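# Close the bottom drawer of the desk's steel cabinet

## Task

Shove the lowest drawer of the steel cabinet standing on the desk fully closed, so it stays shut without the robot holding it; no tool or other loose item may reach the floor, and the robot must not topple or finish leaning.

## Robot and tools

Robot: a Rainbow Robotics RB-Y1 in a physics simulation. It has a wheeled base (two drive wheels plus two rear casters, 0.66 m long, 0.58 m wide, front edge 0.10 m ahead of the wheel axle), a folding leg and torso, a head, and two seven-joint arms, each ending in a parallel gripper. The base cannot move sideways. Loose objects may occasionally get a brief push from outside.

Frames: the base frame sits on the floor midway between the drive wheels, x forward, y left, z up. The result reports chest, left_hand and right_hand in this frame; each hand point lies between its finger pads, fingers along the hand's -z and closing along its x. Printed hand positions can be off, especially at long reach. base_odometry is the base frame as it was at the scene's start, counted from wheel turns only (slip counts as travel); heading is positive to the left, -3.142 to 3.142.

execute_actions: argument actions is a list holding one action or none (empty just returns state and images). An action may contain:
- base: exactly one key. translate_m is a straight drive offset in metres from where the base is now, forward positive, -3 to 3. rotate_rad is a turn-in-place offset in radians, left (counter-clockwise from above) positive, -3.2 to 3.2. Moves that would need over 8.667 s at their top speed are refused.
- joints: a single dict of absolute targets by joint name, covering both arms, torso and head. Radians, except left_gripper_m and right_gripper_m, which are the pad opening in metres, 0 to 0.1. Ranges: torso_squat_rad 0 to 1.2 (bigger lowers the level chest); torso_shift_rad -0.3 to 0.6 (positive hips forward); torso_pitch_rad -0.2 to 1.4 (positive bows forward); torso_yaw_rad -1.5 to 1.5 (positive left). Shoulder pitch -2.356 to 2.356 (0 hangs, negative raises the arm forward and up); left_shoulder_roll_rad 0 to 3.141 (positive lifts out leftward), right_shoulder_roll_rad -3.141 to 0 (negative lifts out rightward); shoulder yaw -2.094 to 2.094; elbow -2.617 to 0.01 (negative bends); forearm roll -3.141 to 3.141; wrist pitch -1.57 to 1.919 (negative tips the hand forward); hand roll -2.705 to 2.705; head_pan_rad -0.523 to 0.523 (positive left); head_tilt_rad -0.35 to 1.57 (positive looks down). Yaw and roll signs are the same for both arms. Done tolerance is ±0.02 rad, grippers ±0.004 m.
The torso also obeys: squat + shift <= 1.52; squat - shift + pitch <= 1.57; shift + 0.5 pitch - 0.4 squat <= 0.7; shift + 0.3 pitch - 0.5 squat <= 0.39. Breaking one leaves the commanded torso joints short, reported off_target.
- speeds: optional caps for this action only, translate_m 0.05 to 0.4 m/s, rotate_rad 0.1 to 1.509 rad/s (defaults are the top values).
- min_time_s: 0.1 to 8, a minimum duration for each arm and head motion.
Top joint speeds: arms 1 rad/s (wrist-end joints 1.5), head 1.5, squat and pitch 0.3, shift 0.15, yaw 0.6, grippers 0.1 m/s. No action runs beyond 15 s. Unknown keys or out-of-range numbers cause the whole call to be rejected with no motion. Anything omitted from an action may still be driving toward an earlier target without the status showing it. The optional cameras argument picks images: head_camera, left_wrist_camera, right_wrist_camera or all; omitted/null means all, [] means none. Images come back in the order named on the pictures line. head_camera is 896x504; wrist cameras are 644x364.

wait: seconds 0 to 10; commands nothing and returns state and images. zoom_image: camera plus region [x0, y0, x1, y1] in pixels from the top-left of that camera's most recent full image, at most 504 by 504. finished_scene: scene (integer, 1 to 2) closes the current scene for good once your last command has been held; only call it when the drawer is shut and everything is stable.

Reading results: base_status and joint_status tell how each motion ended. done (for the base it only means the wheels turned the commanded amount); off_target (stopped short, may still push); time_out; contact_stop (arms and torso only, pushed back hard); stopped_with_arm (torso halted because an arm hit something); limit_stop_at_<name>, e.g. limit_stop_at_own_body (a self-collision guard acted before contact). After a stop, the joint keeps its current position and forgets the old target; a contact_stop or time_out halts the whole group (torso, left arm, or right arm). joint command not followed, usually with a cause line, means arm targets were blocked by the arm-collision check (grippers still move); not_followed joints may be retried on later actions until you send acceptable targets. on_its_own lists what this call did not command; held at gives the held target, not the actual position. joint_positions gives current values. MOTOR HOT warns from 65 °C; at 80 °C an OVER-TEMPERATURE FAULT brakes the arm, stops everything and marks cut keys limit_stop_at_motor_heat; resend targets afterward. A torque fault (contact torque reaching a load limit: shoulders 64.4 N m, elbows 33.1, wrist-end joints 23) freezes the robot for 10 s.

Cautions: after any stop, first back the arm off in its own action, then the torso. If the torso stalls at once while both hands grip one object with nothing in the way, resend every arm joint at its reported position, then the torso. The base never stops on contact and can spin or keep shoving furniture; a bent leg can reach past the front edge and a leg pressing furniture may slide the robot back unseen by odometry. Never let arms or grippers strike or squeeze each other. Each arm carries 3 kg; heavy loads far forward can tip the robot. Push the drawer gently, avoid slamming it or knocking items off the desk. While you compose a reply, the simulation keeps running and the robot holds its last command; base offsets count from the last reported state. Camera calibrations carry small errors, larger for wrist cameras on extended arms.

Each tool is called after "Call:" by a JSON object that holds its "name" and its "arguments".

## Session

Call:
{"name": "execute_actions", "arguments": {"actions": []}}

Scene clock: 0.00 s.
base_odometry: x=+0.000 y=+0.000 heading=+0.000 (m, m, rad; odometry frame)
base_status: not commanded
joint_positions: torso_squat_rad=+0.350 torso_shift_rad=+0.000 torso_pitch_rad=-0.001 torso_yaw_rad=+0.000 left_shoulder_pitch_rad=-0.014 left_shoulder_roll_rad=+0.024 left_shoulder_yaw_rad=-0.033 left_elbow_rad=-0.184 left_forearm_roll_rad=+0.016 left_wrist_pitch_rad=-0.019 left_hand_roll_rad=+0.016 left_gripper_m=+0.101 right_shoulder_pitch_rad=-0.010 right_shoulder_roll_rad=-0.039 right_shoulder_yaw_rad=-0.030 right_elbow_rad=-0.247 right_forearm_roll_rad=+0.005 right_wrist_pitch_rad=+0.039 right_hand_roll_rad=-0.056 right_gripper_m=+0.100 head_pan_rad=-0.001 head_tilt_rad=+0.401
joint_status: not commanded
chest: x=-0.2286 y=-0.0007 z=+1.2474 quat_wxyz=(+1.000, +0.001, -0.001, +0.000) (m; base frame)
left_hand: x=-0.1241 y=+0.2349 z=+0.5702 quat_wxyz=(+0.994, +0.009, -0.108, -0.004) (m; base frame)
right_hand: x=-0.1094 y=-0.2526 z=+0.5717 quat_wxyz=(+0.993, -0.018, -0.110, -0.036) (m; base frame)
pictures: head_camera, left_wrist_camera, right_wrist_camera
camera_calibration (this result's frames):
head_camera: T_world_to_cam=[[0.021672, -0.998386, 0.0524891, -0.0765135], [-0.406559, -0.0567653, -0.911859, 1.29482], [0.913367, -0.00157817, -0.407133, 0.72385], [0, 0, 0, 1]] pos_world=[-0.133061, -0.00174674, 1.47941]
left_wrist_camera: T_world_to_cam=[[0.970305, -0.0472767, 0.237221, -0.0042753], [-0.175599, -0.812151, 0.556396, -0.112181], [0.166354, -0.581529, -0.796335, 0.693696], [0, 0, 0, 1]] pos_world=[-0.13095, 0.312095, 0.615846]
right_wrist_camera: T_world_to_cam=[[-0.971069, 0.108917, -0.212514, 0.0431498], [-0.0447779, 0.79109, 0.610059, -0.127083], [0.234563, 0.601925, -0.763326, 0.704675], [0, 0, 0, 1]] pos_world=[-0.12908, -0.328327, 0.624595]
Images, in order (width x height): head_camera 896x504, left_wrist_camera 644x364, right_wrist_camera 644x364.

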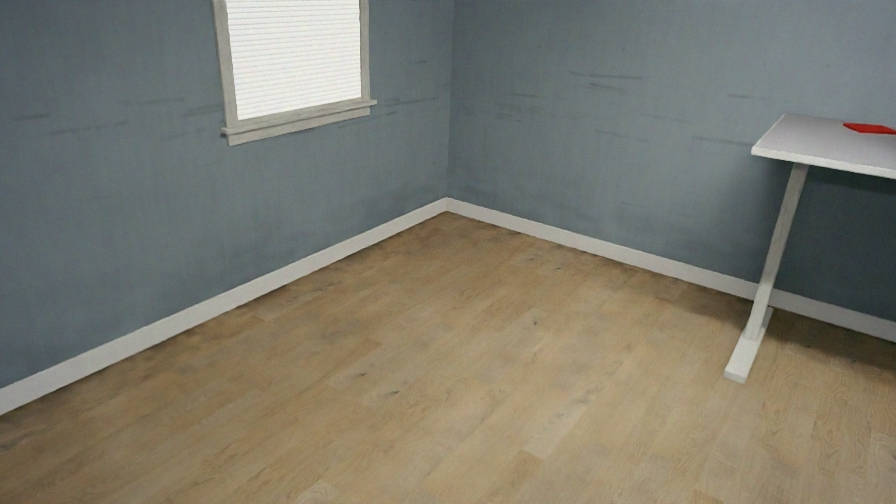

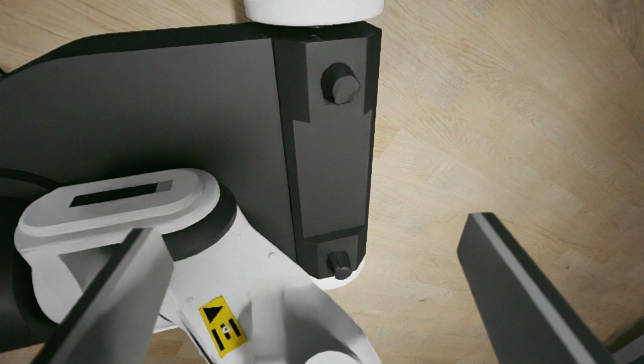

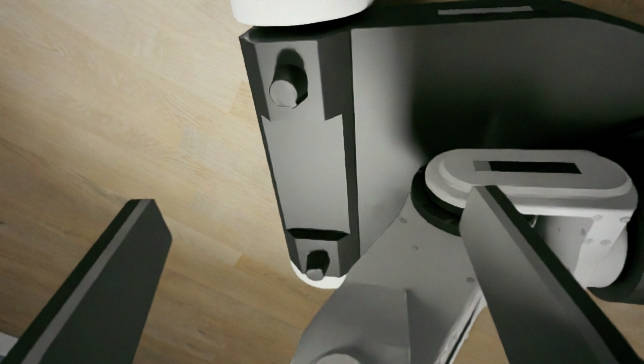

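Call:
{"name": "execute_actions", "arguments": {"actions": [{"base":{"rotate_rad":-0.75},"joints":{"head_tilt_rad":0.3,"torso_squat_rad":0.0}}], "cameras": ["head_camera"]}}

Scene clock: 6.77 s.
base_odometry: x=+0.000 y=+0.000 heading=-0.749 (m, m, rad; odometry frame)
base_status: done
joint_positions: torso_squat_rad=+0.000 torso_shift_rad=+0.000 torso_pitch_rad=-0.001 torso_yaw_rad=+0.000 left_shoulder_pitch_rad=-0.014 left_shoulder_roll_rad=+0.024 left_shoulder_yaw_rad=-0.033 left_elbow_rad=-0.184 left_forearm_roll_rad=+0.016 left_wrist_pitch_rad=-0.019 left_hand_roll_rad=+0.016 left_gripper_m=+0.101 right_shoulder_pitch_rad=-0.010 right_shoulder_roll_rad=-0.039 right_shoulder_yaw_rad=-0.030 right_elbow_rad=-0.247 right_forearm_roll_rad=+0.005 right_wrist_pitch_rad=+0.039 right_hand_roll_rad=-0.056 right_gripper_m=+0.100 head_pan_rad=-0.001 head_tilt_rad=+0.300
joint_status: all done
chest: x=-0.2286 y=-0.0007 z=+1.2899 quat_wxyz=(+1.000, +0.001, -0.001, +0.000) (m; base frame)
left_hand: x=-0.1241 y=+0.2349 z=+0.6126 quat_wxyz=(+0.994, +0.009, -0.108, -0.004) (m; base frame)
right_hand: x=-0.1095 y=-0.2526 z=+0.6142 quat_wxyz=(+0.993, -0.018, -0.110, -0.036) (m; base frame)
pictures: head_camera
camera_calibration (this result's frames):
head_camera: T_world_to_cam=[[0.0161522, -0.998383, 0.0545104, -0.0828472], [-0.312741, -0.0568267, -0.948137, 1.40701], [0.949701, -0.00173317, -0.313153, 0.608655], [0, 0, 0, 1]] pos_world=[-0.136673, -0.00170269, 1.52915]
Images, in order (width x height): head_camera 896x504.

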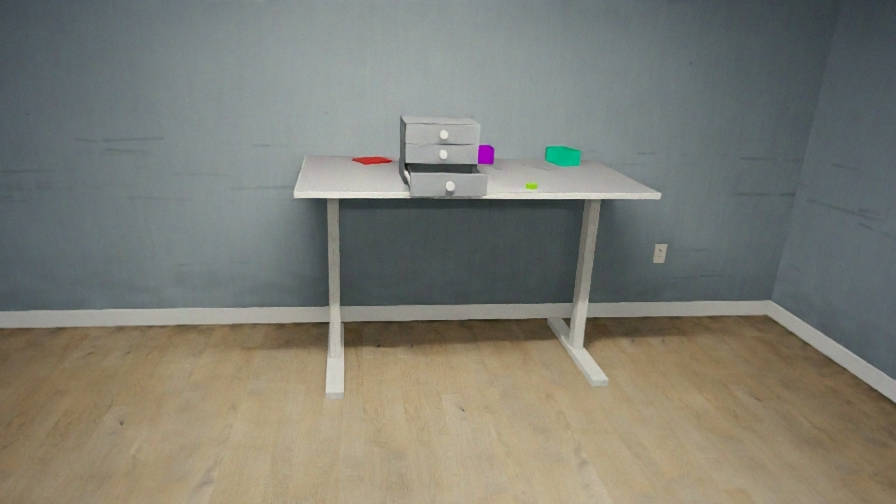

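Call:
{"name": "execute_actions", "arguments": {"actions": [{"base":{"rotate_rad":0.085}}], "cameras": []}}

Call:
{"name": "execute_actions", "arguments": {"actions": [{"base":{"translate_m":1.6},"min_time_s":3,"joints":{"right_shoulder_pitch_rad":-0.3,"right_shoulder_roll_rad":-0.05,"right_shoulder_yaw_rad":-0.02,"right_elbow_rad":-0.99,"right_wrist_pitch_rad":-0.2,"right_hand_roll_rad":1.5,"right_forearm_roll_rad":0,"head_tilt_rad":0.7}}], "cameras": ["head_camera","right_wrist_camera"]}}

Scene clock: 16.60 s.
base_odometry: x=+0.000 y=+0.000 heading=-0.665 (m, m, rad; odometry frame)
base_status: done
joint_positions: torso_squat_rad=+0.000 torso_shift_rad=+0.000 torso_pitch_rad=-0.001 torso_yaw_rad=+0.000 left_shoulder_pitch_rad=-0.014 left_shoulder_roll_rad=+0.024 left_shoulder_yaw_rad=-0.033 left_elbow_rad=-0.184 left_forearm_roll_rad=+0.016 left_wrist_pitch_rad=-0.019 left_hand_roll_rad=+0.016 left_gripper_m=+0.101 right_shoulder_pitch_rad=-0.010 right_shoulder_roll_rad=-0.039 right_shoulder_yaw_rad=-0.030 right_elbow_rad=-0.247 right_forearm_roll_rad=+0.005 right_wrist_pitch_rad=+0.039 right_hand_roll_rad=-0.056 right_gripper_m=+0.100 head_pan_rad=-0.001 head_tilt_rad=+0.300
joint_status: not commanded
chest: x=-0.2286 y=-0.0007 z=+1.2899 quat_wxyz=(+1.000, +0.001, -0.001, +0.000) (m; base frame)
left_hand: x=-0.1241 y=+0.2349 z=+0.6126 quat_wxyz=(+0.994, +0.009, -0.108, -0.004) (m; base frame)
right_hand: x=-0.1095 y=-0.2526 z=+0.6142 quat_wxyz=(+0.993, -0.018, -0.110, -0.036) (m; base frame)
pictures: none
No camera images: the call's "cameras" was empty. Leave "cameras" out to get every camera's image.

Scene clock: 22.00 s.
base_odometry: x=+1.258 y=-0.989 heading=-0.667 (m, m, rad; odometry frame)
base_status: done
joint_positions: torso_squat_rad=+0.000 torso_shift_rad=+0.000 torso_pitch_rad=-0.001 torso_yaw_rad=+0.000 left_shoulder_pitch_rad=-0.014 left_shoulder_roll_rad=+0.024 left_shoulder_yaw_rad=-0.033 left_elbow_rad=-0.184 left_forearm_roll_rad=+0.016 left_wrist_pitch_rad=-0.019 left_hand_roll_rad=+0.016 left_gripper_m=+0.101 right_shoulder_pitch_rad=-0.300 right_shoulder_roll_rad=-0.050 right_shoulder_yaw_rad=-0.020 right_elbow_rad=-0.990 right_forearm_roll_rad=+0.000 right_wrist_pitch_rad=-0.200 right_hand_roll_rad=+1.500 right_gripper_m=+0.100 head_pan_rad=-0.001 head_tilt_rad=+0.700
joint_status: all done
chest: x=-0.2286 y=-0.0007 z=+1.2899 quat_wxyz=(+1.000, +0.001, -0.001, +0.000) (m; base frame)
left_hand: x=-0.1240 y=+0.2349 z=+0.6126 quat_wxyz=(+0.994, +0.009, -0.109, -0.004) (m; base frame)
right_hand: x=+0.3440 y=-0.2030 z=+0.9875 quat_wxyz=(+0.511, -0.457, -0.494, +0.536) (m; base frame)
pictures: head_camera, right_wrist_camera
camera_calibration (this result's frames):
head_camera: T_world_to_cam=[[0.0365229, -0.99838, 0.0436377, -0.0624778], [-0.657182, -0.0568917, -0.751581, 1.0429], [0.752846, -0.00122802, -0.658195, 1.08206], [0, 0, 0, 1]] pos_world=[-0.126961, -0.00171516, 1.49876]
right_wrist_camera: T_world_to_cam=[[0.0495819, -0.997292, -0.0543241, -0.165438], [-0.710992, 0.00295603, -0.703194, 0.966384], [0.70145, 0.0734897, -0.70892, 0.564261], [0, 0, 0, 1]] pos_world=[0.299493, -0.209314, 1.07058]
Images, in order (width x height): head_camera 896x504, right_wrist_camera 644x364.

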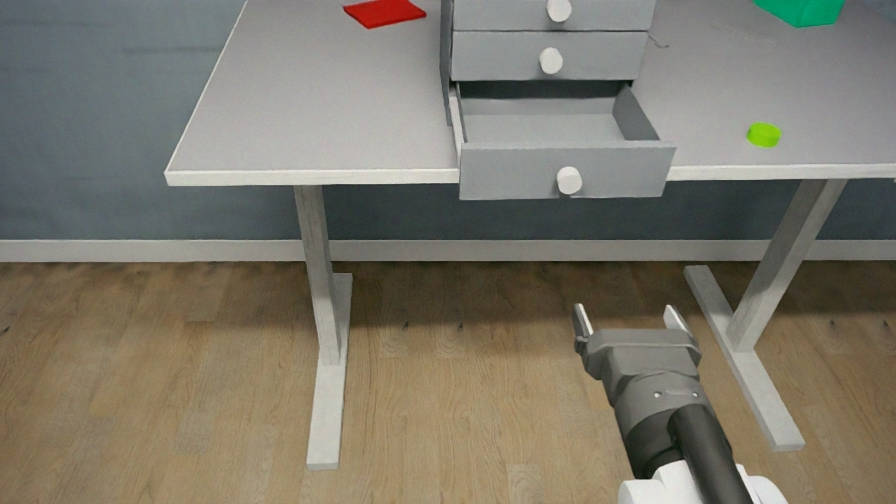

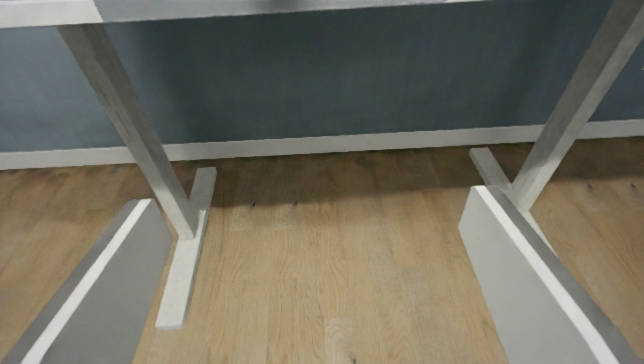

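Call:
{"name": "execute_actions", "arguments": {"actions": [{"base":{"translate_m":0.16},"joints":{"right_shoulder_yaw_rad":0.04}}], "cameras": ["head_camera","right_wrist_camera"]}}

Scene clock: 29.03 s.
base_odometry: x=+1.384 y=-1.088 heading=-0.669 (m, m, rad; odometry frame)
base_status: done
joint_positions: torso_squat_rad=+0.000 torso_shift_rad=+0.000 torso_pitch_rad=-0.001 torso_yaw_rad=+0.000 left_shoulder_pitch_rad=-0.014 left_shoulder_roll_rad=+0.024 left_shoulder_yaw_rad=-0.033 left_elbow_rad=-0.184 left_forearm_roll_rad=+0.016 left_wrist_pitch_rad=-0.019 left_hand_roll_rad=+0.016 left_gripper_m=+0.101 right_shoulder_pitch_rad=-0.300 right_shoulder_roll_rad=-0.050 right_shoulder_yaw_rad=+0.040 right_elbow_rad=-0.990 right_forearm_roll_rad=+0.000 right_wrist_pitch_rad=-0.200 right_hand_roll_rad=+1.500 right_gripper_m=+0.100 head_pan_rad=-0.001 head_tilt_rad=+0.700
joint_status: all done
chest: x=-0.2286 y=-0.0007 z=+1.2899 quat_wxyz=(+1.000, +0.001, -0.001, +0.000) (m; base frame)
left_hand: x=-0.1240 y=+0.2349 z=+0.6126 quat_wxyz=(+0.994, +0.009, -0.109, -0.004) (m; base frame)
right_hand: x=+0.3415 y=-0.1767 z=+0.9858 quat_wxyz=(+0.492, -0.446, -0.501, +0.555) (m; base frame)
pictures: head_camera, right_wrist_camera
camera_calibration (this result's frames):
head_camera: T_world_to_cam=[[0.0365218, -0.998379, 0.0436467, -0.0624842], [-0.657208, -0.0568977, -0.751559, 1.04288], [0.752824, -0.00123663, -0.658221, 1.08207], [0, 0, 0, 1]] pos_world=[-0.126941, -0.00170744, 1.49875]
right_wrist_camera: T_world_to_cam=[[0.106706, -0.993586, -0.0374379, -0.174687], [-0.711052, -0.0499365, -0.701363, 0.952186], [0.694995, 0.10146, -0.71182, 0.572928], [0, 0, 0, 1]] pos_world=[0.297513, -0.184147, 1.06911]
Images, in order (width x height): head_camera 896x504, right_wrist_camera 644x364.

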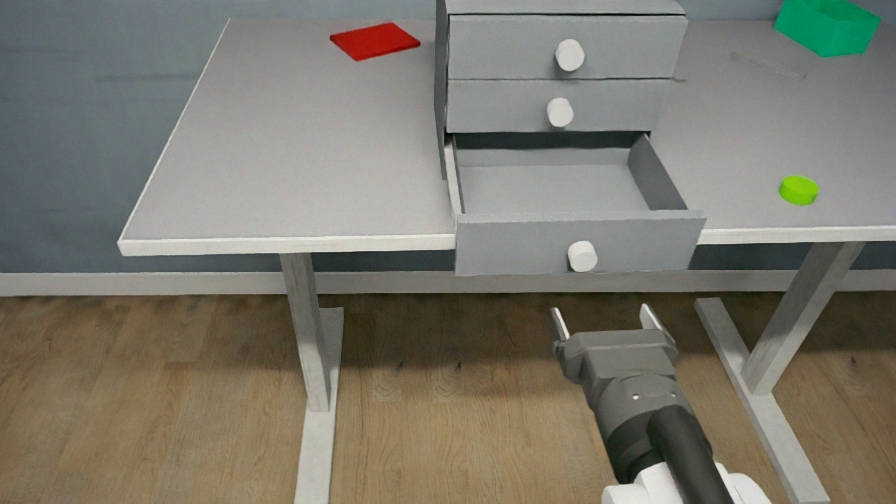

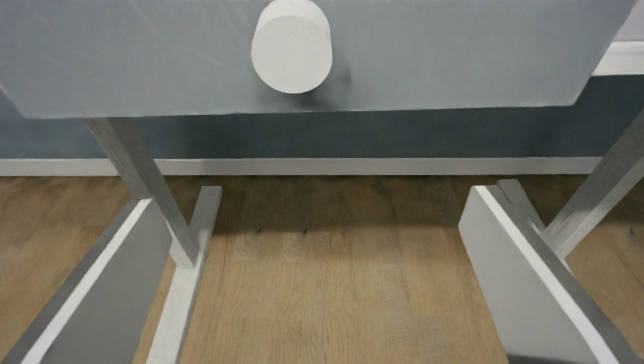

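Call:
{"name": "execute_actions", "arguments": {"actions": [{"base":{"rotate_rad":0.04},"joints":{"right_shoulder_yaw_rad":0.06,"right_elbow_rad":-1.06}}], "cameras": ["head_camera","right_wrist_camera"]}}

Scene clock: 35.27 s.
base_odometry: x=+1.384 y=-1.088 heading=-0.631 (m, m, rad; odometry frame)
base_status: done
joint_positions: torso_squat_rad=+0.000 torso_shift_rad=+0.000 torso_pitch_rad=-0.001 torso_yaw_rad=+0.000 left_shoulder_pitch_rad=-0.014 left_shoulder_roll_rad=+0.024 left_shoulder_yaw_rad=-0.033 left_elbow_rad=-0.184 left_forearm_roll_rad=+0.016 left_wrist_pitch_rad=-0.019 left_hand_roll_rad=+0.016 left_gripper_m=+0.101 right_shoulder_pitch_rad=-0.300 right_shoulder_roll_rad=-0.050 right_shoulder_yaw_rad=+0.060 right_elbow_rad=-1.060 right_forearm_roll_rad=+0.000 right_wrist_pitch_rad=-0.200 right_hand_roll_rad=+1.500 right_gripper_m=+0.100 head_pan_rad=-0.001 head_tilt_rad=+0.700
joint_status: all done
chest: x=-0.2286 y=-0.0007 z=+1.2899 quat_wxyz=(+1.000, +0.001, -0.001, +0.000) (m; base frame)
left_hand: x=-0.1240 y=+0.2349 z=+0.6126 quat_wxyz=(+0.994, +0.009, -0.109, -0.004) (m; base frame)
right_hand: x=+0.3477 y=-0.1643 z=+1.0179 quat_wxyz=(+0.468, -0.458, -0.524, +0.544) (m; base frame)
pictures: head_camera, right_wrist_camera
camera_calibration (this result's frames):
head_camera: T_world_to_cam=[[0.0365185, -0.998379, 0.0436446, -0.0624847], [-0.657197, -0.0568939, -0.751569, 1.04289], [0.752834, -0.00123697, -0.65821, 1.08207], [0, 0, 0, 1]] pos_world=[-0.12695, -0.00171082, 1.49876]
right_wrist_camera: T_world_to_cam=[[0.133338, -0.990525, -0.0328851, -0.17525], [-0.659991, -0.0639924, -0.748543, 1.00767], [0.739346, 0.121513, -0.66227, 0.527587], [0, 0, 0, 1]] pos_world=[0.298351, -0.173215, 1.09793]
Images, in order (width x height): head_camera 896x504, right_wrist_camera 644x364.

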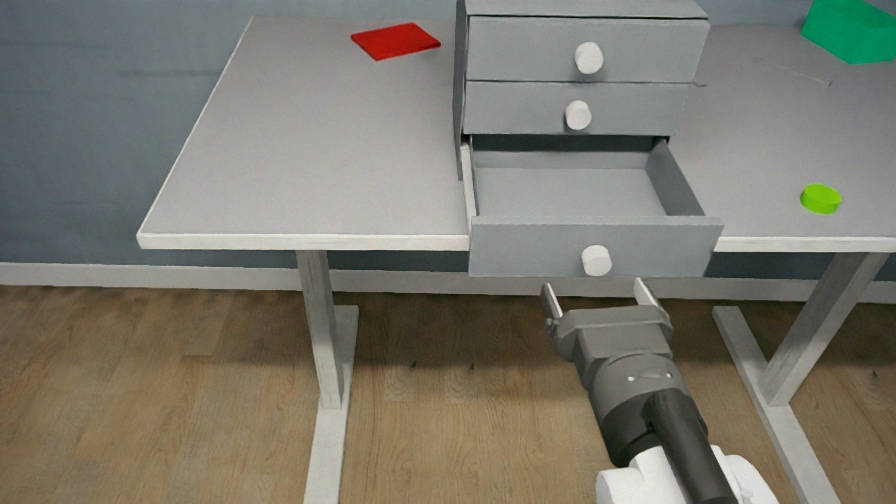

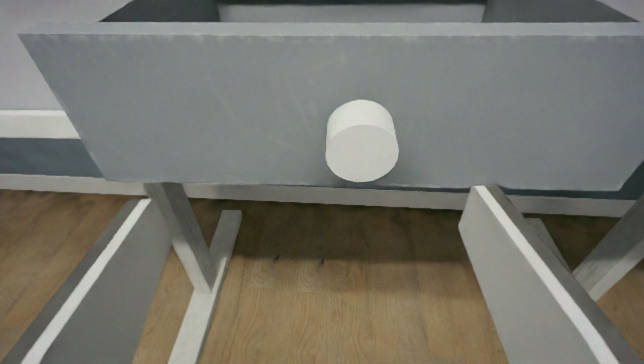

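Call:
{"name": "execute_actions", "arguments": {"actions": [{"base":{"translate_m":0.17},"speeds":{"translate_m":0.06},"joints":{"right_shoulder_yaw_rad":0.04,"right_elbow_rad":-1.04}}], "cameras": ["head_camera","right_wrist_camera"]}}

Scene clock: 43.70 s.
base_odometry: x=+1.521 y=-1.188 heading=-0.630 (m, m, rad; odometry frame)
base_status: done
joint_positions: torso_squat_rad=+0.000 torso_shift_rad=+0.000 torso_pitch_rad=-0.001 torso_yaw_rad=+0.000 left_shoulder_pitch_rad=-0.014 left_shoulder_roll_rad=+0.024 left_shoulder_yaw_rad=-0.033 left_elbow_rad=-0.184 left_forearm_roll_rad=+0.016 left_wrist_pitch_rad=-0.019 left_hand_roll_rad=+0.016 left_gripper_m=+0.101 right_shoulder_pitch_rad=-0.300 right_shoulder_roll_rad=-0.050 right_shoulder_yaw_rad=+0.040 right_elbow_rad=-1.040 right_forearm_roll_rad=+0.000 right_wrist_pitch_rad=-0.200 right_hand_roll_rad=+1.500 right_gripper_m=+0.100 head_pan_rad=-0.001 head_tilt_rad=+0.700
joint_status: all done
chest: x=-0.2286 y=-0.0007 z=+1.2899 quat_wxyz=(+1.000, +0.001, -0.001, +0.000) (m; base frame)
left_hand: x=-0.1240 y=+0.2349 z=+0.6126 quat_wxyz=(+0.994, +0.009, -0.109, -0.004) (m; base frame)
right_hand: x=+0.3470 y=-0.1741 z=+1.0092 quat_wxyz=(+0.479, -0.457, -0.516, +0.543) (m; base frame)
pictures: head_camera, right_wrist_camera
camera_calibration (this result's frames):
head_camera: T_world_to_cam=[[0.0365234, -0.998379, 0.0436556, -0.0624915], [-0.657149, -0.0569055, -0.75161, 1.04293], [0.752876, -0.00123684, -0.658162, 1.08204], [0, 0, 0, 1]] pos_world=[-0.127001, -0.00170344, 1.49876]
right_wrist_camera: T_world_to_cam=[[0.11266, -0.992906, -0.03803, -0.17315], [-0.675259, -0.0484285, -0.735989, 0.995354], [0.728926, 0.108597, -0.675924, 0.538703], [0, 0, 0, 1]] pos_world=[0.298954, -0.182219, 1.09011]
Images, in order (width x height): head_camera 896x504, right_wrist_camera 644x364.

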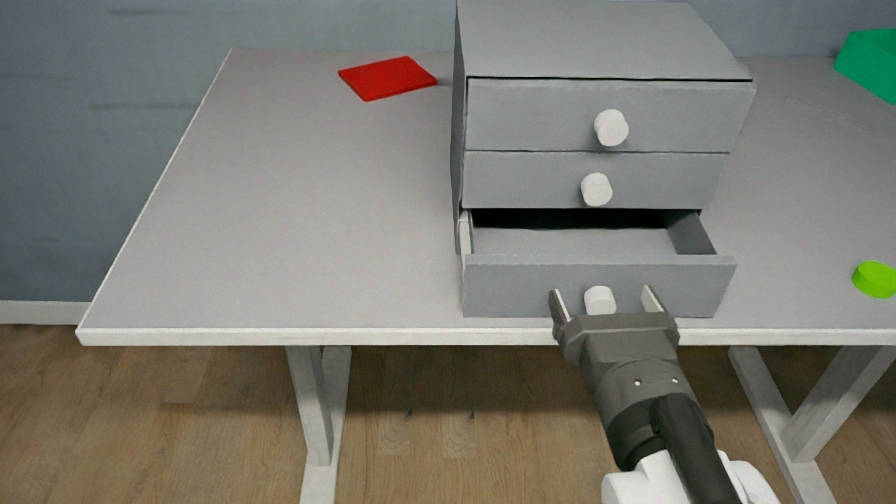

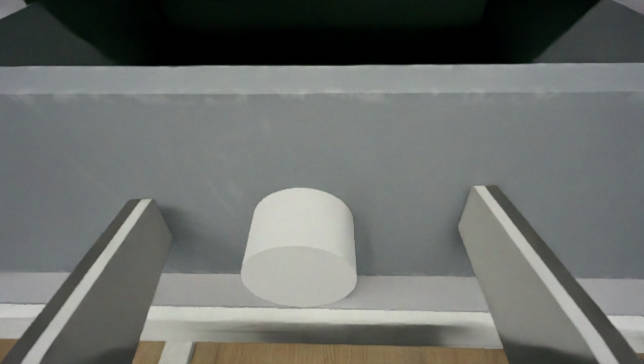

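Gap similar to before (~0.10).

Call:
{"name": "execute_actions", "arguments": {"actions": [{"base":{"translate_m":0.095},"speeds":{"translate_m":0.05}}], "cameras": ["head_camera","right_wrist_camera"]}}

Scene clock: 48.30 s.
base_odometry: x=+1.598 y=-1.244 heading=-0.629 (m, m, rad; odometry frame)
base_status: done
joint_positions: torso_squat_rad=+0.000 torso_shift_rad=+0.000 torso_pitch_rad=-0.001 torso_yaw_rad=+0.000 left_shoulder_pitch_rad=-0.014 left_shoulder_roll_rad=+0.024 left_shoulder_yaw_rad=-0.033 left_elbow_rad=-0.184 left_forearm_roll_rad=+0.016 left_wrist_pitch_rad=-0.019 left_hand_roll_rad=+0.016 left_gripper_m=+0.101 right_shoulder_pitch_rad=-0.300 right_shoulder_roll_rad=-0.050 right_shoulder_yaw_rad=+0.040 right_elbow_rad=-1.040 right_forearm_roll_rad=+0.000 right_wrist_pitch_rad=-0.200 right_hand_roll_rad=+1.500 right_gripper_m=+0.100 head_pan_rad=-0.001 head_tilt_rad=+0.700
joint_status: not commanded
chest: x=-0.2286 y=-0.0007 z=+1.2899 quat_wxyz=(+1.000, +0.001, -0.001, +0.000) (m; base frame)
left_hand: x=-0.1240 y=+0.2349 z=+0.6126 quat_wxyz=(+0.994, +0.009, -0.109, -0.004) (m; base frame)
right_hand: x=+0.3469 y=-0.1741 z=+1.0091 quat_wxyz=(+0.479, -0.457, -0.516, +0.543) (m; base frame)
pictures: head_camera, right_wrist_camera
camera_calibration (this result's frames):
head_camera: T_world_to_cam=[[0.0365229, -0.998379, 0.0436561, -0.0624921], [-0.657137, -0.0569056, -0.75162, 1.04294], [0.752886, -0.00123665, -0.65815, 1.08203], [0, 0, 0, 1]] pos_world=[-0.127012, -0.00170355, 1.49876]
right_wrist_camera: T_world_to_cam=[[0.112638, -0.992908, -0.0380273, -0.173156], [-0.675314, -0.0484239, -0.735939, 0.995277], [0.728878, 0.108575, -0.675979, 0.538763], [0, 0, 0, 1]] pos_world=[0.298936, -0.182229, 1.09007]
Images, in order (width x height): head_camera 896x504, right_wrist_camera 644x364.

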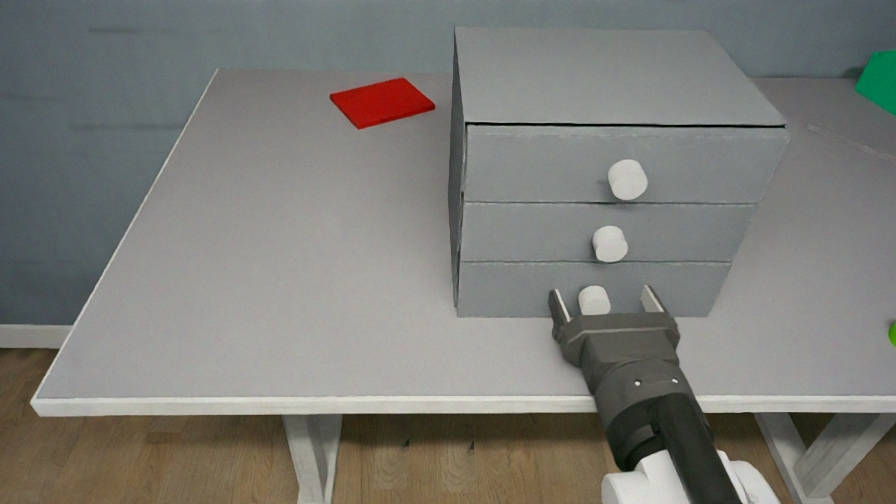

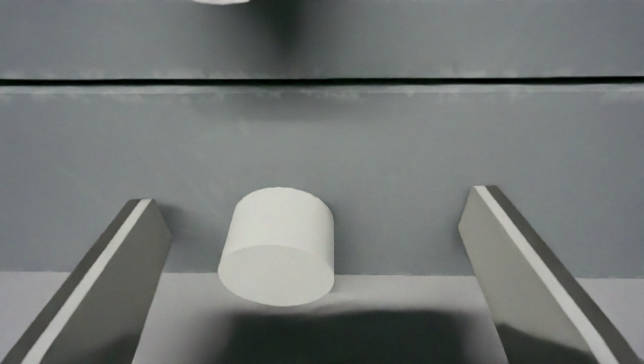

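Call:
{"name": "execute_actions", "arguments": {"actions": [{"base":{"translate_m":0.006},"speeds":{"translate_m":0.05}}], "cameras": ["right_wrist_camera"]}}

Call:
{"name": "execute_actions", "arguments": {"actions": [{"base":{"translate_m":-0.05}}], "cameras": ["head_camera","right_wrist_camera"]}}

Scene clock: 54.10 s.
base_odometry: x=+1.603 y=-1.248 heading=-0.629 (m, m, rad; odometry frame)
base_status: done
joint_positions: torso_squat_rad=+0.000 torso_shift_rad=-0.001 torso_pitch_rad=-0.002 torso_yaw_rad=+0.000 left_shoulder_pitch_rad=-0.014 left_shoulder_roll_rad=+0.024 left_shoulder_yaw_rad=-0.033 left_elbow_rad=-0.184 left_forearm_roll_rad=+0.016 left_wrist_pitch_rad=-0.020 left_hand_roll_rad=+0.016 left_gripper_m=+0.101 right_shoulder_pitch_rad=-0.298 right_shoulder_roll_rad=-0.050 right_shoulder_yaw_rad=+0.040 right_elbow_rad=-1.040 right_forearm_roll_rad=+0.000 right_wrist_pitch_rad=-0.201 right_hand_roll_rad=+1.500 right_gripper_m=+0.099 head_pan_rad=-0.001 head_tilt_rad=+0.700
joint_status: not commanded
chest: x=-0.2297 y=-0.0006 z=+1.2899 quat_wxyz=(+1.000, +0.001, -0.001, +0.000) (m; base frame)
left_hand: x=-0.1240 y=+0.2349 z=+0.6128 quat_wxyz=(+0.994, +0.009, -0.109, -0.004) (m; base frame)
right_hand: x=+0.3454 y=-0.1746 z=+1.0088 quat_wxyz=(+0.480, -0.457, -0.516, +0.543) (m; base frame)
pictures: right_wrist_camera
camera_calibration (this result's frames):
right_wrist_camera: T_world_to_cam=[[0.111582, -0.993026, -0.0380634, -0.173115], [-0.675406, -0.0476847, -0.735903, 0.994129], [0.728955, 0.107822, -0.676017, 0.539625], [0, 0, 0, 1]] pos_world=[0.297395, -0.182686, 1.08979]
Images, in order (width x height): right_wrist_camera 644x364.

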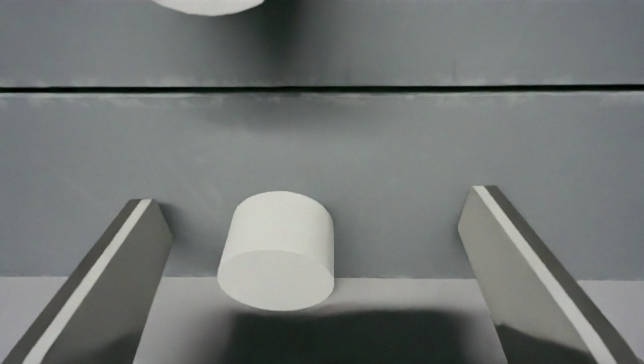

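Scene clock: 55.47 s.
base_odometry: x=+1.562 y=-1.218 heading=-0.629 (m, m, rad; odometry frame)
base_status: done
joint_positions: torso_squat_rad=+0.000 torso_shift_rad=+0.000 torso_pitch_rad=-0.001 torso_yaw_rad=+0.000 left_shoulder_pitch_rad=-0.014 left_shoulder_roll_rad=+0.024 left_shoulder_yaw_rad=-0.033 left_elbow_rad=-0.184 left_forearm_roll_rad=+0.016 left_wrist_pitch_rad=-0.020 left_hand_roll_rad=+0.016 left_gripper_m=+0.101 right_shoulder_pitch_rad=-0.300 right_shoulder_roll_rad=-0.050 right_shoulder_yaw_rad=+0.040 right_elbow_rad=-1.040 right_forearm_roll_rad=+0.000 right_wrist_pitch_rad=-0.200 right_hand_roll_rad=+1.500 right_gripper_m=+0.100 head_pan_rad=-0.001 head_tilt_rad=+0.700
joint_status: not commanded
chest: x=-0.2286 y=-0.0006 z=+1.2899 quat_wxyz=(+1.000, +0.001, -0.001, +0.000) (m; base frame)
left_hand: x=-0.1241 y=+0.2349 z=+0.6126 quat_wxyz=(+0.994, +0.009, -0.109, -0.004) (m; base frame)
right_hand: x=+0.3469 y=-0.1740 z=+1.0092 quat_wxyz=(+0.479, -0.457, -0.516, +0.543) (m; base frame)
pictures: head_camera, right_wrist_camera
camera_calibration (this result's frames):
head_camera: T_world_to_cam=[[0.0364655, -0.998377, 0.0437354, -0.0625602], [-0.657109, -0.0569276, -0.751643, 1.04297], [0.752913, -0.0013299, -0.658119, 1.08201], [0, 0, 0, 1]] pos_world=[-0.127037, -0.00164612, 1.49877]
right_wrist_camera: T_world_to_cam=[[0.112668, -0.992905, -0.0380263, -0.173059], [-0.675118, -0.0484158, -0.736119, 0.995479], [0.729055, 0.108609, -0.675783, 0.538589], [0, 0, 0, 1]] pos_world=[0.298903, -0.18213, 1.09018]
Images, in order (width x height): head_camera 896x504, right_wrist_camera 644x364.

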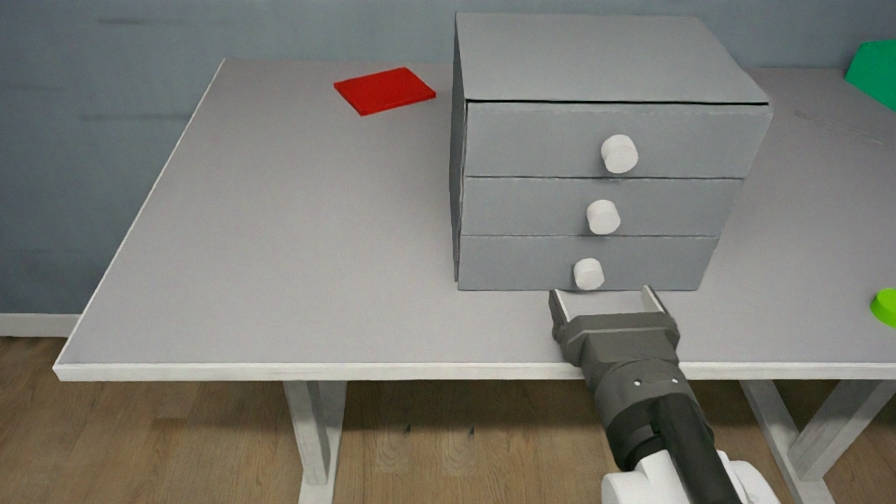

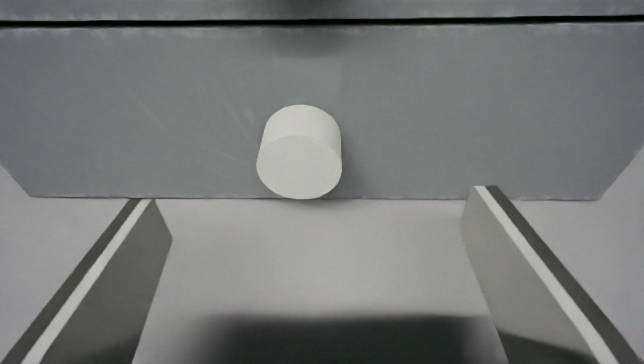

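Call:
{"name": "finished_scene", "arguments": {"scene": 2}}

The scene is finished: the task was done.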